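# Swap two shelf bins back into their color-marked spots

## Task

The two bins on the shelf are in each other's places. Move each one into the shelf spot marked with its own color so that it sits centered on that mark, its open side faces outward and its parts are still inside. The board overhead is low, so the bin may need tilting on the way in. Each bin must be pushed fully in, past the shelf's front lip. It does not count if a bin is still tilted or held up by the gripper at the end, or if anything stays in place only because the robot is holding it.

## Robot and tools

Robot: one Doosan M1013 arm with six revolute joints and a Robotiq 2F-140 two-finger gripper. There is only this one arm, so every row is for it alone.

Frame: positions are in the scene frame, in metres. The origin is on the table top straight below the arm's base, +z is up, and +y lies to the left when facing along +x. The base may sit slightly tilted relative to the table. The printed hand position is approximate, and less reliable far from the base.

execute_actions takes "actions", a list holding at most one item, plus an optional "pictures" boolean. An empty list sends nothing and returns the state with camera images. An item with "rows" and "steps" (1 to 15, default 15; each step lasts 1/30 s) is a motion, and it needs at least 4 steps. Step k uses row k, and when there are fewer rows than steps the final row repeats. An item with only "steps" (up to 300) is a wait: nothing new is sent, and it returns once that many steps have passed since the previous result, counting the time spent composing the reply. Images arrive only with an empty list or with pictures set to true. A refused call moves nothing.

Each row is exactly 9 numbers in this order: joint_1 (waist), joint_2 (shoulder), joint_3 (elbow), joint_4 (forearm roll), joint_5 (wrist pitch), joint_6 (wrist roll), then gripper position, gripper force_limit, gripper speed. The six joint values are absolute target angles in radians, in the same form as the Joint positions line, not offsets. Ranges: waist, shoulder, forearm roll, wrist pitch and wrist roll -6.283 to 6.283, elbow -2.792 to 2.792. A target more than 0.010 rad beyond a range end, and farther out than the joint's last reported angle, gets the call refused. True ends may differ by up to 0.010 rad; a target past the true end is clipped there, and the result then reports "joint sent to its limit" (sometimes about an earlier move still running). No such line does not prove there is more room.

The last three numbers each lie in [-1, 1]. position: +1 fully open (140 mm), about -0.8 pads touching, -1 closes until blocked. force_limit: roughly 14 N at -1, 60 N at 0, 107 N at +1 on parts up to 40 mm wide. speed: roughly 30 mm/s at -1, 140 at 0, 250 at +1. To grasp, send -1 and confirm object_status is 2. Status codes: 0 moving, 1 blocked while opening, 2 blocked while closing, 3 reached the target or pads met (thin items may still be held). While status is 2, a changed force_limit applies only together with a changed position (e.g. -1 to -0.98) or after the object yields. position_measured is in counts, 3 open to 230 closed, not linear in mm. Closing pushes the fingertips about 24 mm farther from the arm, so keep that gap above surfaces. Fingers point along the gripper's +z and close along its y. end_effector_position is the point between closed pads; fingertips extend about 33 mm past it when closed, 9 mm when open.

Motion limits: target rate is capped at 2.09 rad/s for waist and shoulder, 3.14 for elbow, 3.93 for the wrist joints, with 0.3 s to accelerate, and joints are synchronised to arrive together. Each step the sent target may lead the measured angle by no more than 0.456 rad (waist, shoulder), 0.683 (elbow) or 0.854 (wrist joints), and if the targets would place the gripper over 70 mm from where it is, all are pulled back. Big moves therefore need several calls. The arm keeps heading to the last row sent while you think or wait, until it has nearly stopped or a step is HELD. The final 4 steps of each action run after its result is produced, before the next action begins.

Result lines: the state line gives end_effector_position, end_effector_quat_wxyz and linear/angular velocities; Joint positions and Joint velocities in column order (rad, rad/s); joint torques in the same order (with unit offsets, scale and noise; they change at rest only with load or contact); Flange force, the external force on the gripper including held weight ("no reading" near singular poses or at start); object_status and position_measured. "joint command not followed" means the clearance check altered or blocked targets (mounting blocks and posts count as part of the arm). HELD marks steps where your row was not fully sent. MOTOR HOT warns of heating under load.

Things to avoid: contact torque at a joint's load limit (waist 299, shoulder 299, elbow 140, wrist joints 39.6 N m, held weight included) or any external force of 144 N stops the arm for 10 s, drops the rest of the call, and lets it yield. An overheated motor brakes the arm until it cools. Do not drop, slam or shove things hard, and never let anything leave the table. Occasional brief tugs on a held part or pushes on loose items can happen.

zoom_image: camera (cam_high, cam_low or cam_wrist, each 504x504) and region [x0, y0, x1, y1] in pixels from the top-left, at most 504 by 504; gives a closer look at that camera's latest image. read_manual: optional section "licences"; returns licence texts only, no motion. finished_scene: scene number; ends and grades the current scene irreversibly, so only call it once both bins are placed and released.

Each tool is called after "Request:" as name([rows], argument=value, ...), one row to a line, values as JSON.

## Session

Request:
execute_actions(actions=[])

Scene clock: 0.00 s of 14400.00 s.
end_effector_position=(+0.2222, -0.3595, +0.3527) position_measured=3 object_status=3 end_effector_quat_wxyz=(-0.330, +0.730, +0.590, -0.101) end_effector_velocity=(+0.000, -0.000, +0.000) end_effector_angular_velocity=(+0.001, -0.001, -0.000)
Joint positions: [-0.958  0.155  1.738 -0.23   1.918 -0.725]
Joint velocities: [ 0.     0.    -0.001  0.001  0.    -0.   ]
Joint torques (N m, as the joint torque sensors report them, + toward a larger angle): no reading
Flange force (N, the push that the arm receives, along the gripper's own x y z axes): no reading

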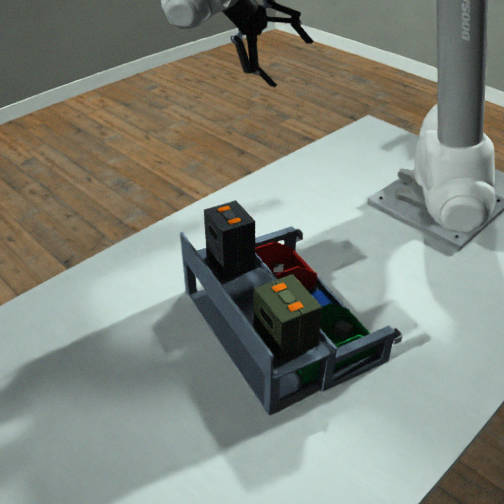

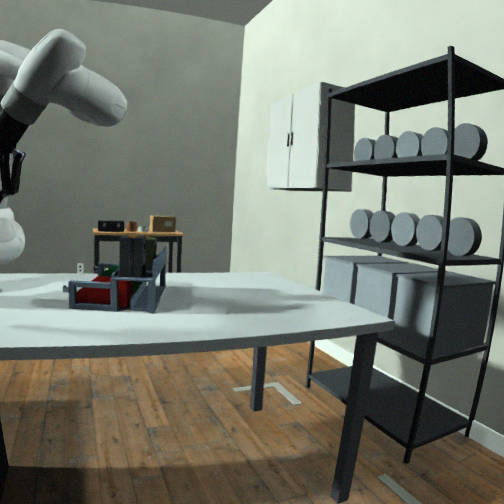

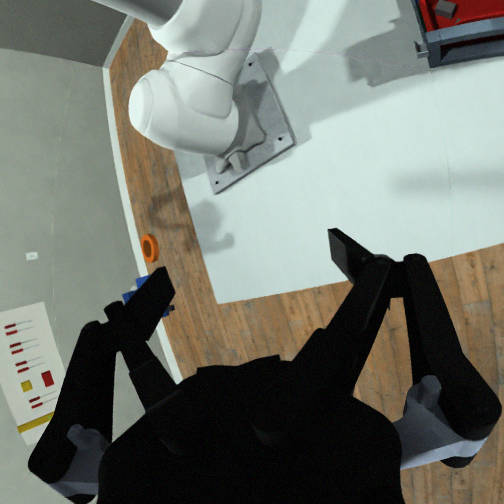

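Request:
zoom_image(camera="cam_high", region=[160, 180, 420, 420])

Request:
zoom_image(camera="cam_low", region=[40, 220, 200, 330])

Request:
execute_actions([
  {"rows":[[0,0.0,1.75,0,1.39,0,1,0,0]]},
])

Request:
execute_actions([
  {"steps":30},
], pictures=true)

Region (160, 180, 420, 420) of cam_high's 504x504 image, scaled by 1.938, with more detail than that image has; it fills the top 465 rows of this view, and the rest is white.

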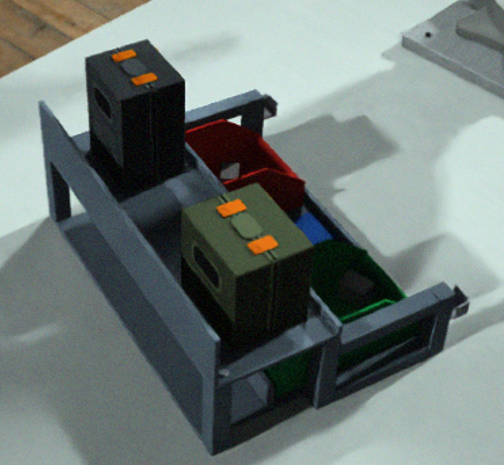

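Region (40, 220, 200, 330) of cam_low's 504x504 image, scaled by 3.150, with more detail than that image has; it fills the top 346 rows of this view, and the rest is white.

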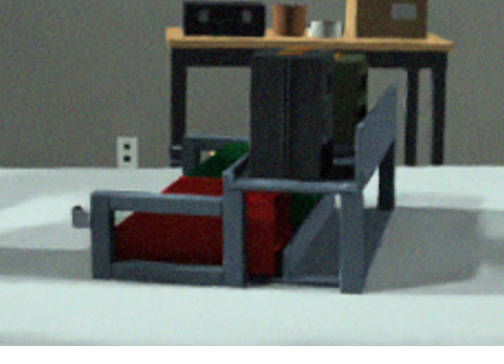

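Scene clock: 0.60 s of 14400.00 s.
end_effector_position=(+0.3517, -0.3115, +0.3378) position_measured=3 object_status=3 end_effector_quat_wxyz=(-0.171, +0.781, +0.590, -0.108) end_effector_velocity=(+0.423, +0.255, -0.009) end_effector_angular_velocity=(-0.602, -0.646, +0.059)
Joint positions: [-0.733  0.09   1.743 -0.133  1.696 -0.42 ]
Joint velocities: [ 0.818 -0.181  0.014  0.266 -0.61   0.84 ]
Joint torques (N m, as the joint torque sensors report them, + toward a larger angle): [ -2.85 -47.74 -35.38   3.56   1.89  -0.02]
Flange force (N, the push that the arm receives, along the gripper's own x y z axes): [1.4 4.2 -4.0]
Steps of this call (steps 1 to 7: nothing new was sent; steps 8 to 18: the first 11 steps of this action). Readings (joint positions | what the end effector reports):
8: [-0.958 0.155 1.738 -0.230 1.918 -0.724] | position_measured=3 object_status=3
9: [-0.955 0.154 1.738 -0.228 1.913 -0.719] | position_measured=3 object_status=3
11: [-0.925 0.144 1.739 -0.213 1.879 -0.671] | position_measured=3 object_status=3
15: [-0.816 0.110 1.742 -0.163 1.764 -0.514] | position_measured=3 object_status=3
18: the state above

Scene clock: 1.60 s of 14400.00 s.
end_effector_position=(+0.5491, +0.0507, +0.3572) position_measured=3 object_status=3 end_effector_quat_wxyz=(+0.002, +0.697, +0.717, -0.000) end_effector_velocity=(+0.000, +0.000, +0.000) end_effector_angular_velocity=(+0.000, -0.001, -0.001)
Joint positions: [ 0.   -0.    1.75 -0.    1.39 -0.  ]
Joint velocities: [-0.     0.    -0.     0.    -0.001  0.001]
Joint torques (N m, as the joint torque sensors report them, + toward a larger angle): [ -0.53 -38.32 -37.16   4.09   0.66  -0.11]
Flange force (N, the push that the arm receives, along the gripper's own x y z axes): [0.9 2.9 -4.9]
Kept back: nothing.
Steps of this call (steps 1 to 4: the last 4 steps of your previous action; steps 5 to 30: the robot went on to your last target). Readings (joint positions | what the end effector reports):
1: [-0.706 0.084 1.744 -0.125 1.676 -0.393] | position_measured=3 object_status=3
2: [-0.678 0.079 1.744 -0.116 1.657 -0.367] | position_measured=3 object_status=3
4: [-0.622 0.069 1.745 -0.101 1.623 -0.320] | position_measured=3 object_status=3
8: [-0.509 0.052 1.746 -0.077 1.566 -0.242] | position_measured=3 object_status=3
30: the state above

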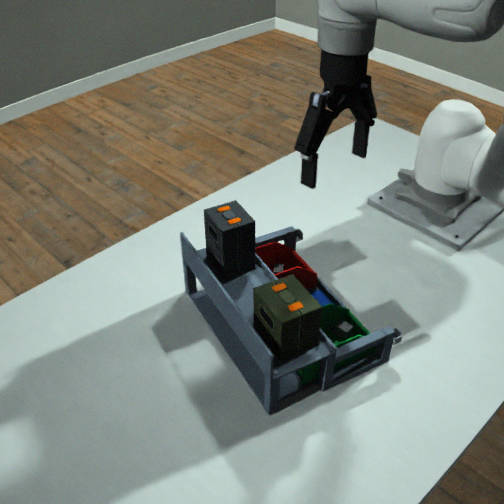

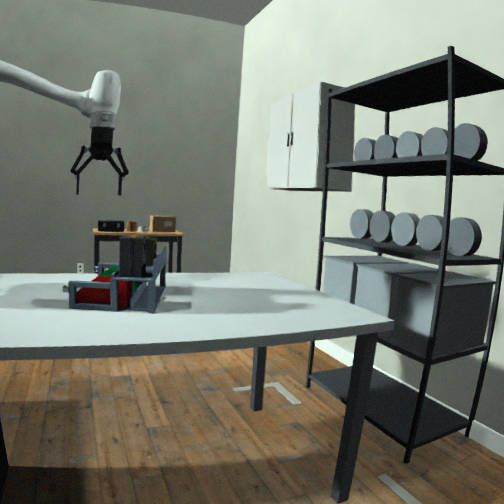

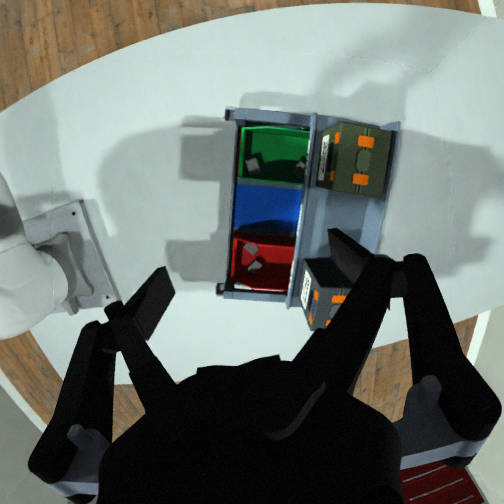

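Request:
zoom_image(camera="cam_wrist", region=[200, 95, 420, 315])

Region (200, 95, 420, 315) of cam_wrist's 504x504 image, scaled by 2.291, with more detail than that image has.

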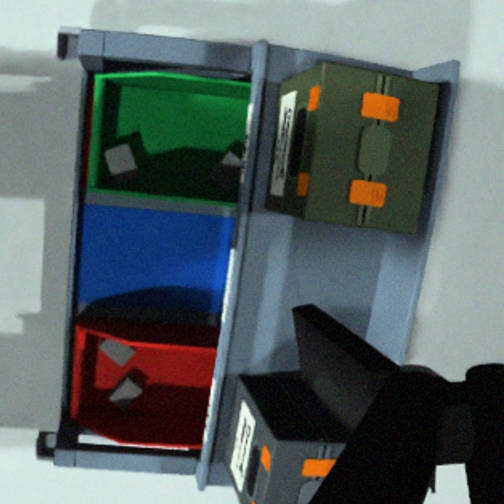

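Request:
execute_actions([
  {"rows":[[-0.1,-0.031,1.981,0,1.192,-1.67,1,0,0]]},
])

Request:
execute_actions([
  {"steps":25},
], pictures=true)

Scene clock: 2.43 s of 14400.00 s.
end_effector_position=(+0.5212, +0.0162, +0.2875) position_measured=3 object_status=3 end_effector_quat_wxyz=(+0.001, +0.445, +0.895, -0.001) end_effector_velocity=(-0.116, -0.113, -0.237) end_effector_angular_velocity=(-0.004, +0.016, +3.469)
Joint positions: [-0.064 -0.02   1.898  0.     1.263 -0.685]
Joint velocities: [-0.224 -0.07   0.514 -0.    -0.44  -3.693]
Joint torques (N m, as the joint torque sensors report them, + toward a larger angle): [ -2.79 -40.71 -40.5    3.9    0.86  -0.15]
Flange force (N, the push that the arm receives, along the gripper's own x y z axes): [3.4 9.2 -0.2]
Steps of this call (steps 1 to 14: the robot went on to your last target; steps 15 to 25: the first 11 steps of this action). Readings (joint positions | what the end effector reports):
15: [-0.000 -0.000 1.750 0.000 1.390 0.000] | position_measured=3 object_status=3
16: [-0.001 -0.000 1.752 0.000 1.388 -0.006] | position_measured=3 object_status=3
18: [-0.007 -0.002 1.767 0.000 1.375 -0.062] | position_measured=3 object_status=3
22: [-0.039 -0.012 1.840 0.000 1.313 -0.348] | position_measured=3 object_status=3
25: the state above

Scene clock: 3.27 s of 14400.00 s.
end_effector_position=(+0.5009, -0.0011, +0.2498) position_measured=3 object_status=3 end_effector_quat_wxyz=(+0.000, -0.013, +1.000, -0.002) end_effector_velocity=(-0.000, +0.000, -0.000) end_effector_angular_velocity=(+0.000, -0.000, +0.000)
Joint positions: [-0.1   -0.031  1.981  0.     1.192 -1.67 ]
Joint velocities: [-0.    -0.     0.     0.    -0.    -0.001]
Joint torques (N m, as the joint torque sensors report them, + toward a larger angle): [ -3.32 -31.83 -35.81   3.29   0.58  -0.01]
Flange force (N, the push that the arm receives, along the gripper's own x y z axes): [0.6 6.4 -5.1]
Kept back: nothing.
Steps of this call (steps 1 to 4: the last 4 steps of your previous action; steps 5 to 25: the robot went on to your last target). Readings (joint positions | what the end effector reports):
1: [-0.071 -0.022 1.915 0.000 1.249 -0.811] | position_measured=3 object_status=3
2: [-0.077 -0.024 1.929 0.000 1.237 -0.937] | position_measured=3 object_status=3
4: [-0.086 -0.027 1.949 0.000 1.220 -1.185] | position_measured=3 object_status=3
8: [-0.097 -0.030 1.974 0.000 1.198 -1.542] | position_measured=3 object_status=3
25: the state above

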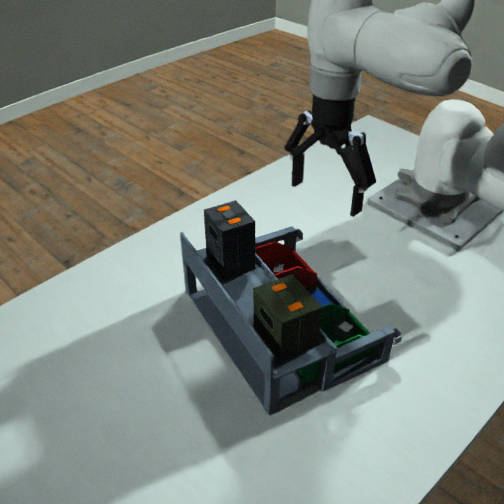

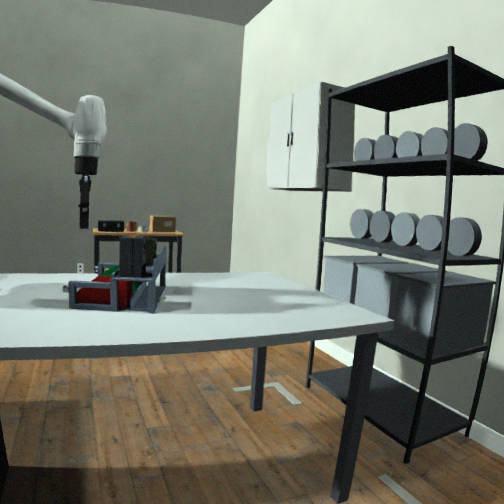

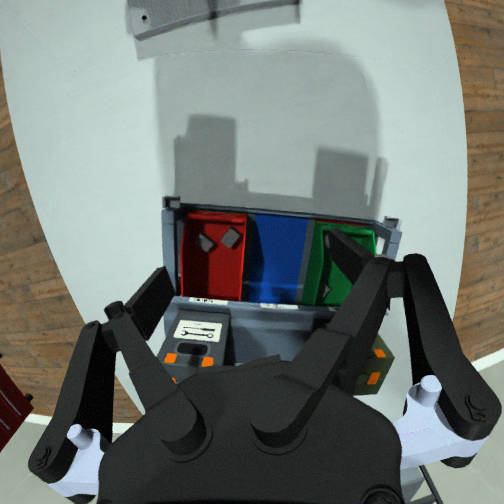

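Request:
execute_actions([
  {"rows":[[0.026,0.009,2.143,0,0.989,-1.217,1,0,0]]},
])

Request:
execute_actions([
  {"steps":15},
], pictures=true)

Request:
zoom_image(camera="cam_wrist", region=[100, 150, 420, 400])

Scene clock: 3.93 s of 14400.00 s.
end_effector_position=(+0.4727, +0.0568, +0.1552) position_measured=3 object_status=3 end_effector_quat_wxyz=(+0.001, +0.140, +0.990, -0.002) end_effector_velocity=(-0.073, +0.101, -0.164) end_effector_angular_velocity=(+0.000, -0.004, -0.562)
Joint positions: [ 0.019  0.007  2.134 -0.     1.001 -1.243]
Joint velocities: [ 0.222  0.07   0.278 -0.    -0.35   0.784]
Joint torques (N m, as the joint torque sensors report them, + toward a larger angle): [-10.71 -39.19 -45.52   4.18   0.37  -0.35]
Flange force (N, the push that the arm receives, along the gripper's own x y z axes): [6.4 4.6 -5.4]
Steps of this call (steps 1 to 9: the robot went on to your last target; steps 10 to 20: the first 11 steps of this action). Readings (joint positions | what the end effector reports):
10: [-0.100 -0.031 1.981 -0.000 1.192 -1.670] | position_measured=3 object_status=3
11: [-0.098 -0.031 1.983 -0.000 1.189 -1.664] | position_measured=3 object_status=3
13: [-0.083 -0.026 2.003 -0.000 1.164 -1.608] | position_measured=3 object_status=3
17: [-0.019 -0.005 2.086 -0.000 1.061 -1.378] | position_measured=3 object_status=3
20: the state above

Scene clock: 4.43 s of 14400.00 s.
end_effector_position=(+0.4704, +0.0601, +0.1498) position_measured=3 object_status=3 end_effector_quat_wxyz=(+0.001, +0.150, +0.989, -0.002) end_effector_velocity=(-0.000, -0.000, -0.000) end_effector_angular_velocity=(-0.000, +0.001, -0.001)
Joint positions: [ 0.026  0.009  2.143 -0.     0.989 -1.217]
Joint velocities: [-0.     0.001  0.    -0.     0.     0.001]
Joint torques (N m, as the joint torque sensors report them, + toward a larger angle): [ -1.75 -34.83 -32.21   3.1    0.65  -0.34]
Flange force (N, the push that the arm receives, along the gripper's own x y z axes): [-1.4 5.1 -2.3]
Kept back: nothing.
Steps of this call (steps 1 to 4: the last 4 steps of your previous action; steps 5 to 15: the robot went on to your last target). Readings (joint positions | what the end effector reports):
1: [0.024 0.008 2.141 -0.000 0.992 -1.224] | position_measured=3 object_status=3
2: [0.026 0.009 2.143 -0.000 0.990 -1.218] | position_measured=3 object_status=3
4: [0.026 0.009 2.143 -0.000 0.989 -1.217] | position_measured=3 object_status=3
8: [0.026 0.009 2.143 -0.000 0.989 -1.217] | position_measured=3 object_status=3
15: the state above

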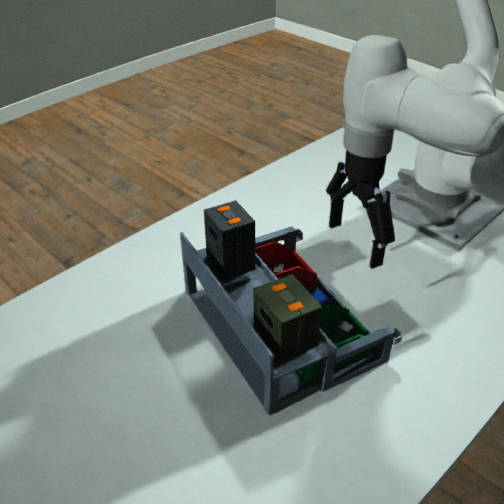

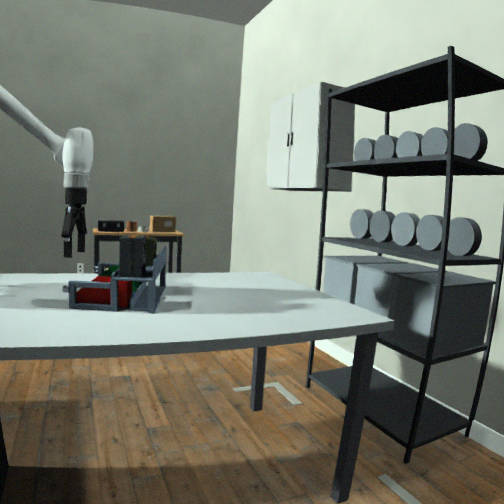

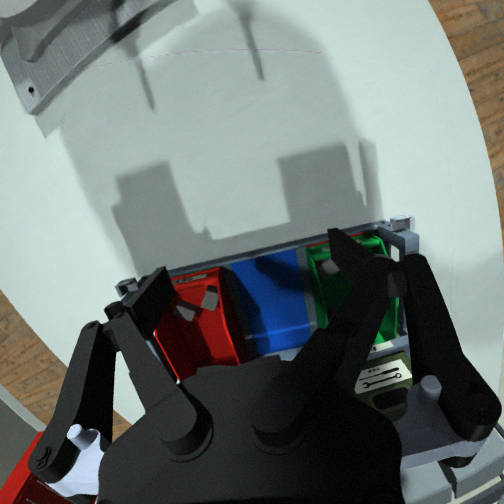

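Region (100, 150, 420, 400) of cam_wrist's 504x504 image, scaled by 1.575, with more detail than that image has; it fills the top 394 rows of this view, and the rest is white.

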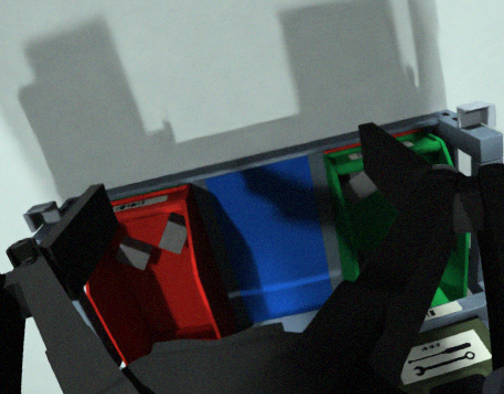

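Request:
execute_actions([
  {"rows":[[-0.12,0.104,2.09,0,0.828,-1.363,-0.16,0,0]]},
])

Request:
execute_actions([
  {"steps":15},
], pictures=true)

Request:
zoom_image(camera="cam_low", region=[40, 220, 200, 330])

Scene clock: 5.27 s of 14400.00 s.
end_effector_position=(+0.5584, -0.0170, +0.1297) position_measured=75 object_status=0 end_effector_quat_wxyz=(+0.060, +0.150, +0.987, +0.002) end_effector_velocity=(+0.005, -0.004, +0.001) end_effector_angular_velocity=(-0.002, -0.013, +0.005)
Joint positions: [-0.12   0.104  2.09  -0.     0.828 -1.363]
Joint velocities: [-0.007  0.001 -0.002  0.    -0.012 -0.012]
Joint torques (N m, as the joint torque sensors report them, + toward a larger angle): [ 10.03 -60.71 -28.93   3.64   0.37   0.21]
Flange force (N, the push that the arm receives, along the gripper's own x y z axes): [-3.6 4.7 -4.0]
Steps of this call (steps 1 to 14: the robot went on to your last target; steps 15 to 25: the first 11 steps of this action). Readings (joint positions | what the end effector reports):
15: [0.026 0.009 2.143 -0.000 0.989 -1.217] | position_measured=3 object_status=0
16: [0.022 0.011 2.142 -0.000 0.985 -1.220] | position_measured=6 object_status=0
18: [-0.007 0.030 2.131 -0.000 0.952 -1.250] | position_measured=21 object_status=0
22: [-0.097 0.089 2.098 -0.000 0.853 -1.340] | position_measured=52 object_status=0
25: the state above

Scene clock: 5.77 s of 14400.00 s.
end_effector_position=(+0.5586, -0.0170, +0.1298) position_measured=149 object_status=0 end_effector_quat_wxyz=(+0.060, +0.149, +0.987, +0.002) end_effector_velocity=(+0.000, +0.000, +0.000) end_effector_angular_velocity=(+0.000, +0.000, -0.000)
Joint positions: [-0.12   0.104  2.09  -0.     0.828 -1.363]
Joint velocities: [ 0.     0.    -0.001  0.     0.001  0.   ]
Joint torques (N m, as the joint torque sensors report them, + toward a larger angle): [ -3.26 -43.63 -30.88   2.88   0.42  -0.08]
Flange force (N, the push that the arm receives, along the gripper's own x y z axes): [-3.0 6.8 -2.1]
Kept back: nothing.
Steps of this call (steps 1 to 4: the last 4 steps of your previous action; steps 5 to 15: the robot went on to your last target). Readings (joint positions | what the end effector reports):
1: [-0.120 0.104 2.090 -0.000 0.828 -1.363] | position_measured=82 object_status=0
2: [-0.120 0.104 2.090 -0.000 0.828 -1.363] | position_measured=90 object_status=0
4: [-0.120 0.104 2.090 -0.000 0.828 -1.363] | position_measured=105 object_status=0
8: [-0.120 0.104 2.090 -0.000 0.828 -1.363] | position_measured=135 object_status=0
15: the state above
The arm was judged still, so your last target was given up. Only a new action makes it travel on or press farther. Fingers that are still opening or closing keep moving.

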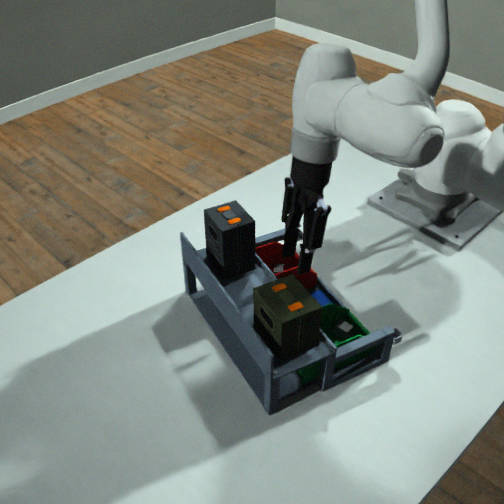

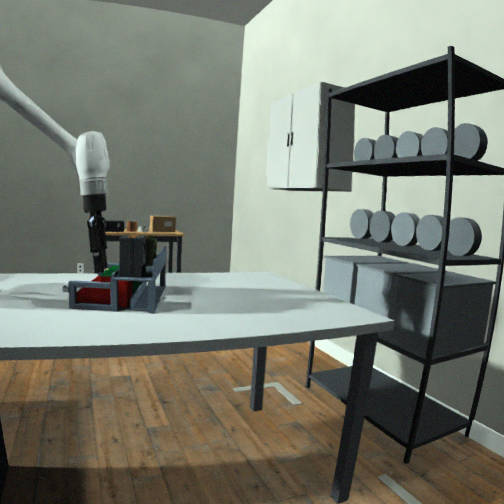

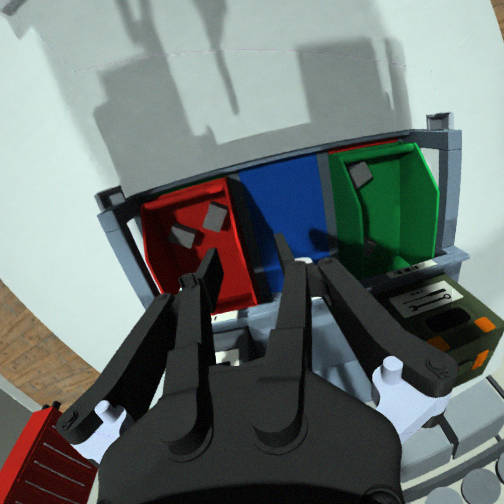

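Region (40, 220, 200, 330) of cam_low's 504x504 image, scaled by 3.150, with more detail than that image has; it fills the top 346 rows of this view, and the rest is white.

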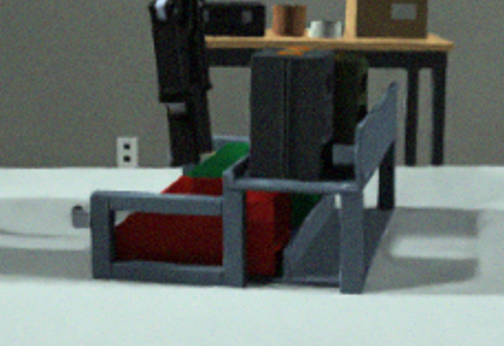

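Request:
execute_actions([
  {"rows":[[-0.12,0.182,2.146,0,0.693,-1.363,-0.16,0,0]]},
], pictures=true)

Request:
zoom_image(camera="cam_low", region=[40, 220, 200, 330])

Request:
zoom_image(camera="cam_wrist", region=[100, 100, 400, 350])

Scene clock: 6.30 s of 14400.00 s.
end_effector_position=(+0.5592, -0.0172, +0.0652) position_measured=149 object_status=3 end_effector_quat_wxyz=(+0.061, +0.149, +0.987, +0.002) end_effector_velocity=(+0.000, -0.000, -0.000) end_effector_angular_velocity=(-0.000, -0.001, -0.000)
Joint positions: [-0.12   0.182  2.146  0.     0.693 -1.363]
Joint velocities: [-0.     0.     0.    -0.    -0.001  0.   ]
Joint torques (N m, as the joint torque sensors report them, + toward a larger angle): [ -2.86 -50.1  -29.13   2.44   0.71  -0.27]
Flange force (N, the push that the arm receives, along the gripper's own x y z axes): [-1.7 6.4 0.9]
Steps of this call (steps 1 to 5: nothing new was sent; steps 6 to 16: the first 11 steps of this action). Readings (joint positions | what the end effector reports):
6: [-0.120 0.104 2.090 -0.000 0.828 -1.363] | position_measured=149 object_status=3
7: [-0.120 0.107 2.092 0.000 0.821 -1.363] | position_measured=149 object_status=3
9: [-0.120 0.136 2.114 0.000 0.770 -1.363] | position_measured=149 object_status=3
13: [-0.120 0.182 2.146 0.000 0.694 -1.363] | position_measured=149 object_status=3
16: the state above

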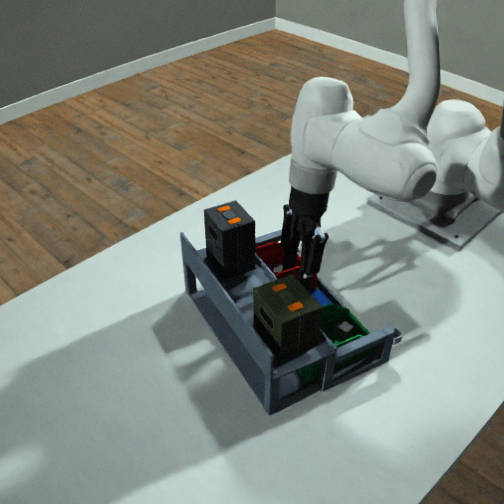

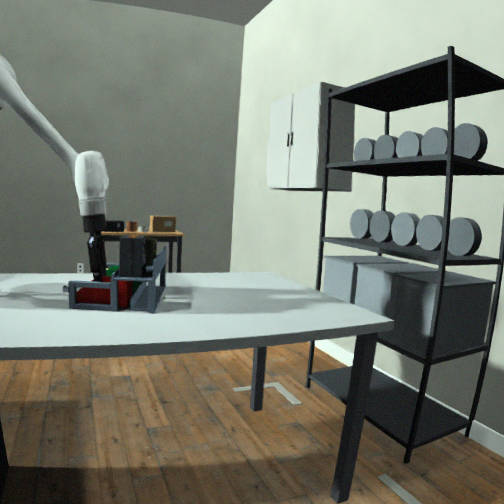

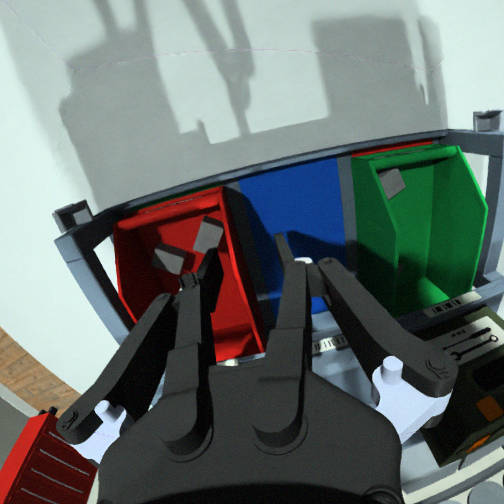

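Region (40, 220, 200, 330) of cam_low's 504x504 image, scaled by 3.150, with more detail than that image has; it fills the top 346 rows of this view, and the rest is white.

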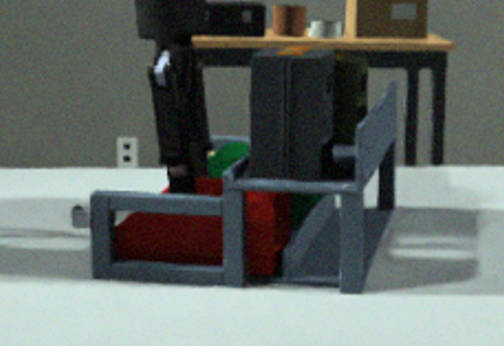

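Region (100, 100, 400, 350) of cam_wrist's 504x504 image, scaled by 1.680, with more detail than that image has.

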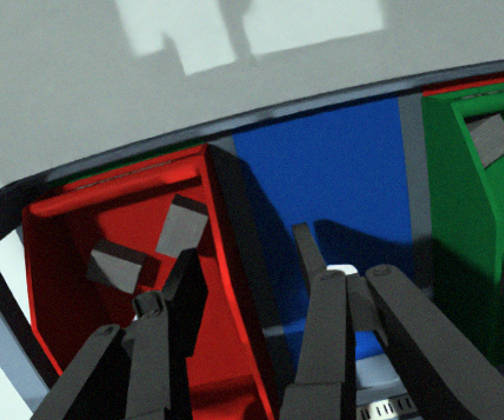

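Request:
execute_actions([
  {"rows":[[-0.13,0.182,2.146,0,0.693,-1.373,-1,0.6,0]]},
])

Request:
execute_actions([
  {"steps":10},
], pictures=true)

Scene clock: 6.83 s of 14400.00 s.
end_effector_position=(+0.5591, -0.0228, +0.0653) position_measured=221 object_status=0 end_effector_quat_wxyz=(+0.061, +0.149, +0.987, +0.001) end_effector_velocity=(+0.000, -0.000, +0.001) end_effector_angular_velocity=(-0.001, -0.003, +0.000)
Joint positions: [-0.13   0.182  2.146 -0.     0.693 -1.373]
Joint velocities: [ 0.    -0.002 -0.    -0.001 -0.     0.001]
Joint torques (N m, as the joint torque sensors report them, + toward a larger angle): [ -3.68 -45.34 -25.99   3.04   0.47   0.09]
Flange force (N, the push that the arm receives, along the gripper's own x y z axes): [-1.6 7.1 -10.6]
Steps of this call (steps 1 to 4: the last 4 steps of your previous action; step 5: the robot went on to your last target; steps 6 to 16: the first 11 steps of this action). Readings (joint positions | what the end effector reports):
6: [-0.120 0.182 2.146 0.000 0.693 -1.363] | position_measured=149 object_status=0
7: [-0.123 0.182 2.146 0.000 0.693 -1.367] | position_measured=153 object_status=0
9: [-0.130 0.182 2.146 -0.000 0.693 -1.373] | position_measured=168 object_status=0
13: [-0.130 0.182 2.146 -0.000 0.693 -1.373] | position_measured=198 object_status=0
16: the state above

Scene clock: 7.17 s of 14400.00 s.
end_effector_position=(+0.5591, -0.0228, +0.0654) position_measured=231 object_status=3 end_effector_quat_wxyz=(+0.061, +0.149, +0.987, +0.001) end_effector_velocity=(+0.001, -0.000, +0.001) end_effector_angular_velocity=(-0.000, -0.001, +0.000)
Joint positions: [-0.13   0.182  2.146 -0.     0.693 -1.373]
Joint velocities: [-0.     0.    -0.002 -0.     0.    -0.001]
Joint torques (N m, as the joint torque sensors report them, + toward a larger angle): [ -2.77 -27.84 -16.52   4.25  -0.51   0.14]
Flange force (N, the push that the arm receives, along the gripper's own x y z axes): [0.7 4.7 -40.2]
Kept back: nothing.
Steps of this call (steps 1 to 4: the last 4 steps of your previous action; steps 5 to 10: the robot went on to your last target). Readings (joint positions | what the end effector reports):
1: [-0.130 0.182 2.146 -0.000 0.693 -1.373] | position_measured=228 object_status=0
2: [-0.130 0.182 2.146 -0.000 0.693 -1.373] | position_measured=231 object_status=0
4: [-0.130 0.182 2.146 -0.000 0.693 -1.373] | position_measured=231 object_status=0
8: [-0.130 0.182 2.146 -0.000 0.693 -1.373] | position_measured=231 object_status=3
10: the state above

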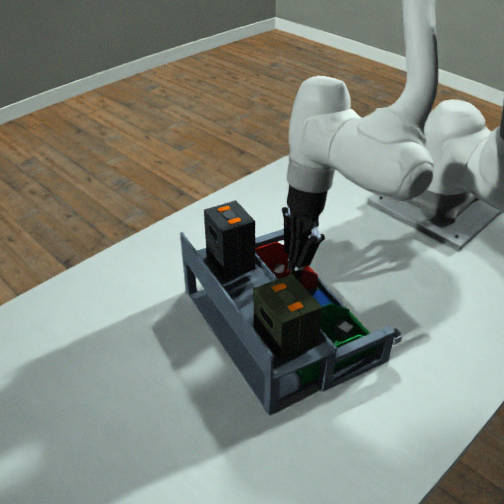

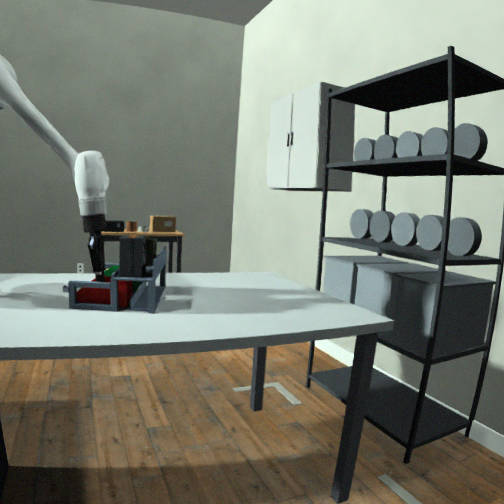

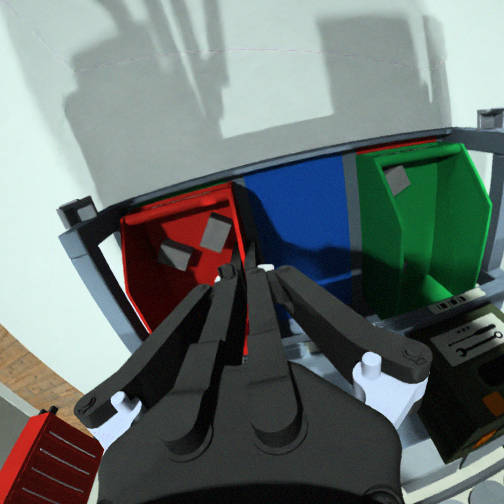

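Request:
execute_actions([
  {"rows":[[-0.13,0.192,2.1225,0,0.7365,-1.373,-1,0.6,0],[-0.13,0.192,2.1225,0,0.7365,-1.373,-1,0.6,0],[-0.13,0.192,2.1225,0,0.7365,-1.373,-1,0.6,0],[-0.13,0.202,2.099,0,0.78,-1.373,-1,0.6,0],[-0.13,0.202,2.099,0,0.78,-1.373,-1,0.6,0],[-0.13,0.202,2.099,0,0.78,-1.373,-1,0.6,0],[-0.13,0.212,2.0755,0,0.8235,-1.373,-1,0.6,0],[-0.13,0.212,2.0755,0,0.8235,-1.373,-1,0.6,0],[-0.13,0.212,2.0755,0,0.8235,-1.373,-1,0.6,0],[-0.13,0.2225,2.052,0,0.867,-1.373,-1,0.6,0]]},
])

Request:
execute_actions([
  {"steps":8},
], pictures=true)

Request:
zoom_image(camera="cam_low", region=[40, 220, 200, 330])

Scene clock: 7.80 s of 14400.00 s.
end_effector_position=(+0.5627, -0.0231, +0.0770) position_measured=231 object_status=3 end_effector_quat_wxyz=(+0.012, +0.150, +0.989, -0.001) end_effector_velocity=(+0.002, -0.000, +0.046) end_effector_angular_velocity=(+0.040, +0.390, -0.001)
Joint positions: [-0.13   0.215  2.07   0.     0.834 -1.373]
Joint velocities: [-0.     0.126 -0.281 -0.     0.547 -0.   ]
Joint torques (N m, as the joint torque sensors report them, + toward a larger angle): [ -7.12 -44.24 -38.79   3.44   0.22   0.08]
Flange force (N, the push that the arm receives, along the gripper's own x y z axes): [2.8 5.9 -1.2]
Steps of this call (steps 1 to 8: the robot went on to your last target; steps 9 to 19: the first 11 steps of this action). Readings (joint positions | what the end effector reports):
9: [-0.130 0.182 2.146 -0.000 0.693 -1.373] | position_measured=231 object_status=3
10: [-0.130 0.184 2.143 -0.000 0.700 -1.373] | position_measured=231 object_status=3
12: [-0.130 0.191 2.125 0.000 0.732 -1.373] | position_measured=231 object_status=3
16: [-0.130 0.204 2.094 0.000 0.790 -1.373] | position_measured=231 object_status=3
19: the state above

Scene clock: 8.07 s of 14400.00 s.
end_effector_position=(+0.5635, -0.0232, +0.0801) position_measured=231 object_status=3 end_effector_quat_wxyz=(+0.001, +0.150, +0.989, -0.002) end_effector_velocity=(+0.001, -0.000, +0.001) end_effector_angular_velocity=(-0.001, -0.001, +0.002)
Joint positions: [-0.13   0.223  2.052  0.     0.867 -1.373]
Joint velocities: [ 0.    -0.    -0.002 -0.001  0.    -0.001]
Joint torques (N m, as the joint torque sensors report them, + toward a larger angle): [ -1.46 -52.94 -30.76   2.55   0.58   0.2 ]
Flange force (N, the push that the arm receives, along the gripper's own x y z axes): [0.9 1.7 -1.6]
Kept back: nothing.
Steps of this call (steps 1 to 4: the last 4 steps of your previous action; steps 5 to 8: the robot went on to your last target). Readings (joint positions | what the end effector reports):
1: [-0.130 0.219 2.060 0.000 0.853 -1.373] | position_measured=231 object_status=3
2: [-0.130 0.222 2.053 0.000 0.864 -1.373] | position_measured=231 object_status=3
4: [-0.130 0.223 2.052 0.000 0.867 -1.373] | position_measured=231 object_status=3
8: the state above

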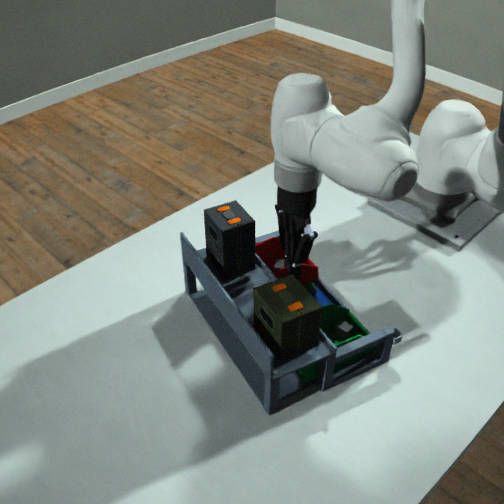

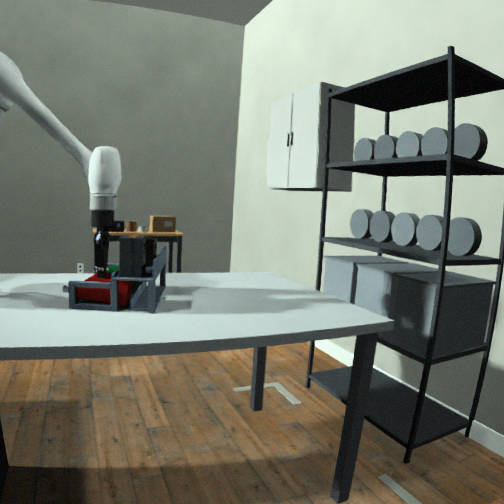

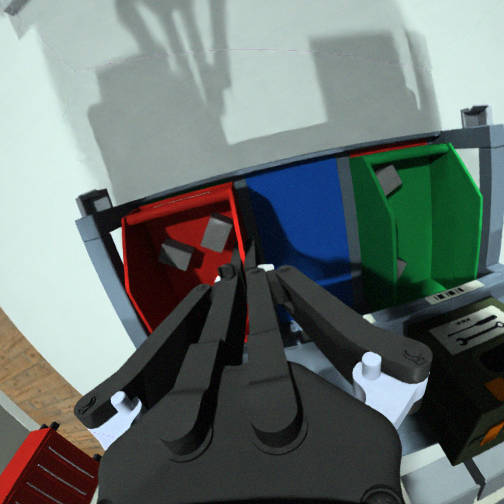

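Region (40, 220, 200, 330) of cam_low's 504x504 image, scaled by 3.150, with more detail than that image has; it fills the top 346 rows of this view, and the rest is white.

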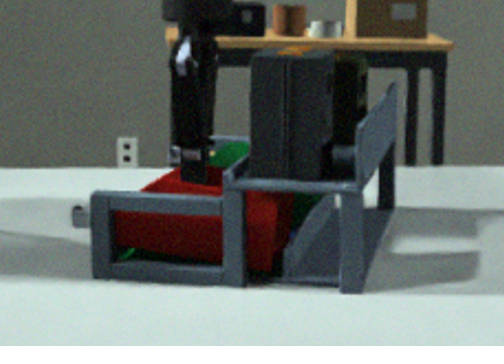

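Request:
execute_actions([
  {"rows":[[-0.124,0.196,2.081,0,0.864,-1.367,-1,0.6,0],[-0.124,0.196,2.081,0,0.864,-1.367,-1,0.6,0],[-0.124,0.196,2.081,0,0.864,-1.367,-1,0.6,0],[-0.124,0.196,2.081,0,0.864,-1.367,-1,0.6,0],[-0.1176,0.17,2.11,0,0.861,-1.361,-1,0.6,0]],"steps":14},
], pictures=true)

Request:
zoom_image(camera="cam_low", region=[40, 220, 200, 330])

Scene clock: 8.60 s of 14400.00 s.
end_effector_position=(+0.5303, -0.0132, +0.0841) position_measured=231 object_status=3 end_effector_quat_wxyz=(+0.001, +0.149, +0.989, -0.002) end_effector_velocity=(+0.001, -0.000, +0.000) end_effector_angular_velocity=(-0.000, -0.003, -0.002)
Joint positions: [-0.118  0.17   2.11  -0.     0.861 -1.361]
Joint velocities: [ 0.    -0.    -0.    -0.    -0.003  0.002]
Joint torques (N m, as the joint torque sensors report them, + toward a larger angle): [ -3.34 -49.85 -31.56   2.55   0.8   -0.16]
Flange force (N, the push that the arm receives, along the gripper's own x y z axes): [-5.4 6.3 6.3]
Steps of this call (steps 1 to 6: the robot went on to your last target; steps 7 to 16: the first 10 steps of this action). Readings (joint positions | what the end effector reports):
7: [-0.130 0.222 2.052 0.000 0.867 -1.373] | position_measured=231 object_status=3
8: [-0.129 0.219 2.056 0.000 0.867 -1.373] | position_measured=231 object_status=3
10: [-0.125 0.200 2.077 -0.000 0.865 -1.368] | position_measured=231 object_status=3
14: [-0.118 0.173 2.107 -0.000 0.862 -1.362] | position_measured=231 object_status=3
16: the state above

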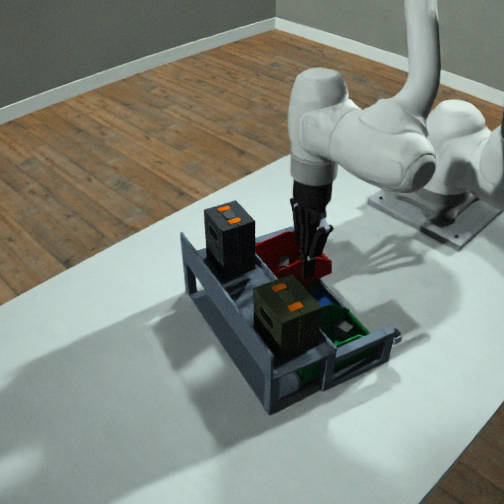

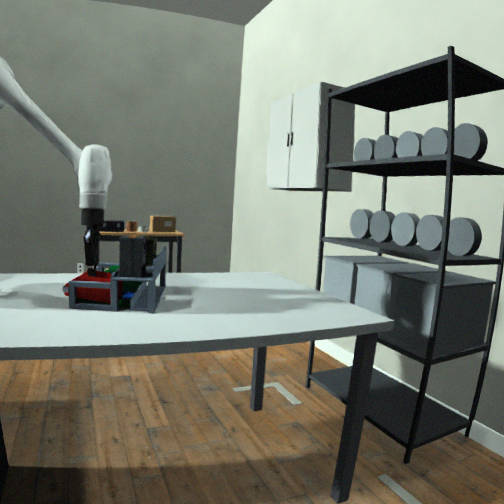

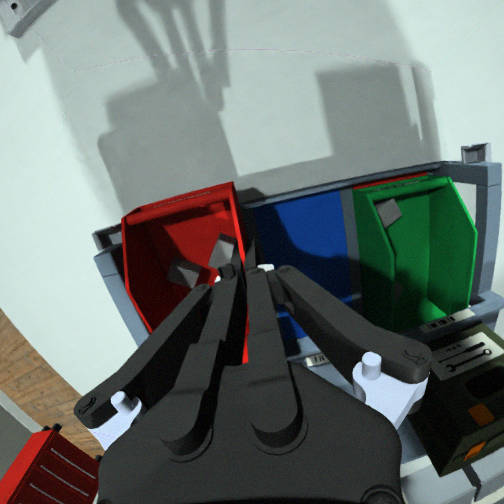

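Region (40, 220, 200, 330) of cam_low's 504x504 image, scaled by 3.150, with more detail than that image has; it fills the top 346 rows of this view, and the rest is white.

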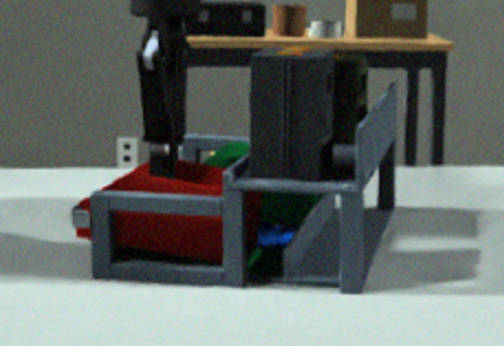

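Request:
execute_actions([
  {"rows":[[-0.103,0.1157,2.165,0,0.861,-1.346,-1,0.6,0]],"steps":12},
])

Request:
execute_actions([
  {"rows":[[-0.103,0.035,2.095,0,1.011,-1.346,-1,0.6,0]],"steps":14},
])

Request:
execute_actions([
  {"rows":[[0.9,-0.01,2.13,0,0.96,-1.571,-1,0.6,0]]},
])

Request:
execute_actions([
  {"steps":45},
], pictures=true)

Scene clock: 9.17 s of 14400.00 s.
end_effector_position=(+0.4968, -0.0029, +0.0887) position_measured=231 object_status=3 end_effector_quat_wxyz=(+0.001, +0.150, +0.989, -0.002) end_effector_velocity=(-0.001, +0.000, -0.001) end_effector_angular_velocity=(+0.000, +0.002, +0.000)
Joint positions: [-0.103  0.116  2.165 -0.     0.861 -1.346]
Joint velocities: [ 0.     0.001  0.001  0.     0.    -0.   ]
Joint torques (N m, as the joint torque sensors report them, + toward a larger angle): [ -1.9  -46.36 -29.62   2.66   0.68   0.37]
Flange force (N, the push that the arm receives, along the gripper's own x y z axes): [-6.0 5.1 3.1]
Steps of this call (steps 1 to 4: the last 4 steps of your previous action; steps 5 to 9: the robot went on to your last target; steps 10 to 17: the first 8 steps of this action). Readings (joint positions | what the end effector reports):
10: [-0.118 0.170 2.110 -0.000 0.861 -1.361] | position_measured=231 object_status=3
11: [-0.117 0.166 2.114 -0.000 0.861 -1.360] | position_measured=231 object_status=3
13: [-0.109 0.139 2.142 -0.000 0.861 -1.352] | position_measured=231 object_status=3
17: the state above

Scene clock: 9.63 s of 14400.00 s.
end_effector_position=(+0.4968, -0.0025, +0.1601) position_measured=231 object_status=3 end_effector_quat_wxyz=(+0.001, +0.150, +0.989, -0.001) end_effector_velocity=(-0.001, -0.000, -0.001) end_effector_angular_velocity=(-0.001, +0.006, +0.000)
Joint positions: [-0.103  0.035  2.095  0.     1.011 -1.346]
Joint velocities: [ 0.     0.002  0.    -0.002  0.004  0.001]
Joint torques (N m, as the joint torque sensors report them, + toward a larger angle): [ -3.04 -34.62 -32.55   2.87   0.73   0.14]
Flange force (N, the push that the arm receives, along the gripper's own x y z axes): [0.2 4.3 -0.8]
Steps of this call (steps 1 to 4: the last 4 steps of your previous action; steps 5 to 14: the first 10 steps of this action). Readings (joint positions | what the end effector reports):
5: [-0.103 0.115 2.165 -0.000 0.861 -1.346] | position_measured=231 object_status=3
6: [-0.103 0.112 2.162 -0.000 0.868 -1.346] | position_measured=231 object_status=3
8: [-0.103 0.083 2.136 -0.000 0.923 -1.346] | position_measured=231 object_status=3
12: [-0.103 0.035 2.095 0.000 1.010 -1.346] | position_measured=231 object_status=3
14: the state above

Scene clock: 10.13 s of 14400.00 s.
end_effector_position=(+0.4799, +0.1205, +0.1622) position_measured=231 object_status=3 end_effector_quat_wxyz=(+0.015, -0.027, +1.000, +0.000) end_effector_velocity=(-0.118, +0.448, +0.006) end_effector_angular_velocity=(+0.005, -0.074, +1.219)
Joint positions: [ 0.148  0.014  2.111 -0.     0.988 -1.45 ]
Joint velocities: [ 0.936 -0.058  0.044 -0.    -0.064 -0.284]
Joint torques (N m, as the joint torque sensors report them, + toward a larger angle): [ -1.39 -37.22 -34.63   2.63   0.69   0.01]
Flange force (N, the push that the arm receives, along the gripper's own x y z axes): [0.8 1.7 1.0]
Steps of this call (steps 1 to 4: the last 4 steps of your previous action; steps 5 to 15: the first 11 steps of this action). Readings (joint positions | what the end effector reports):
5: [-0.103 0.035 2.095 0.000 1.011 -1.346] | position_measured=231 object_status=3
6: [-0.099 0.035 2.095 -0.000 1.011 -1.347] | position_measured=231 object_status=3
8: [-0.070 0.032 2.097 -0.000 1.007 -1.362] | position_measured=231 object_status=3
12: [0.053 0.021 2.106 -0.000 0.995 -1.417] | position_measured=231 object_status=3
15: the state above

Scene clock: 11.63 s of 14400.00 s.
end_effector_position=(+0.2669, +0.4140, +0.1642) position_measured=231 object_status=3 end_effector_quat_wxyz=(+0.027, -0.447, +0.894, +0.012) end_effector_velocity=(+0.000, +0.000, -0.000) end_effector_angular_velocity=(-0.000, +0.000, +0.001)
Joint positions: [ 0.9   -0.01   2.13  -0.     0.96  -1.571]
Joint velocities: [-0.     0.001 -0.     0.    -0.    -0.001]
Joint torques (N m, as the joint torque sensors report them, + toward a larger angle): [ -2.07 -35.32 -34.6    2.98   0.47   0.16]
Flange force (N, the push that the arm receives, along the gripper's own x y z axes): [-2.3 4.1 0.9]
Kept back: nothing.
Steps of this call (steps 1 to 4: the last 4 steps of your previous action; steps 5 to 45: the robot went on to your last target). Readings (joint positions | what the end effector reports):
1: [0.180 0.013 2.113 -0.000 0.985 -1.459] | position_measured=231 object_status=3
2: [0.211 0.011 2.114 -0.000 0.984 -1.468] | position_measured=231 object_status=3
4: [0.275 0.008 2.116 -0.000 0.980 -1.483] | position_measured=231 object_status=3
8: [0.401 0.003 2.120 -0.000 0.975 -1.507] | position_measured=231 object_status=3
45: the state above
The arm was judged still, so your last target was given up. Only a new action makes it travel on or press farther. Fingers that are still opening or closing keep moving.

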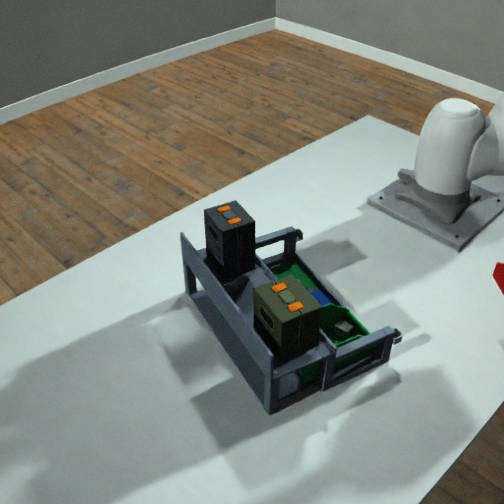

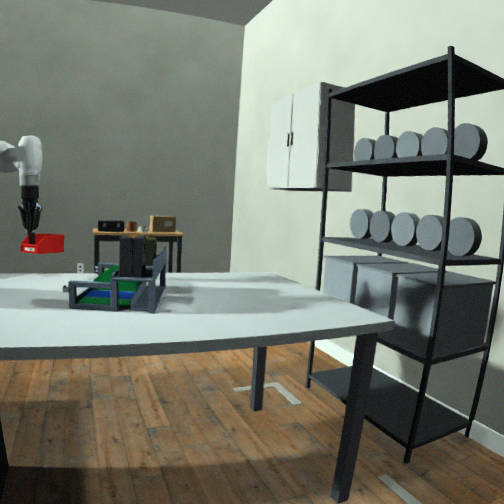

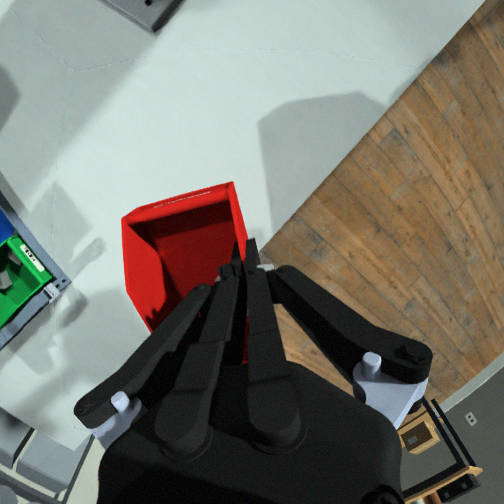

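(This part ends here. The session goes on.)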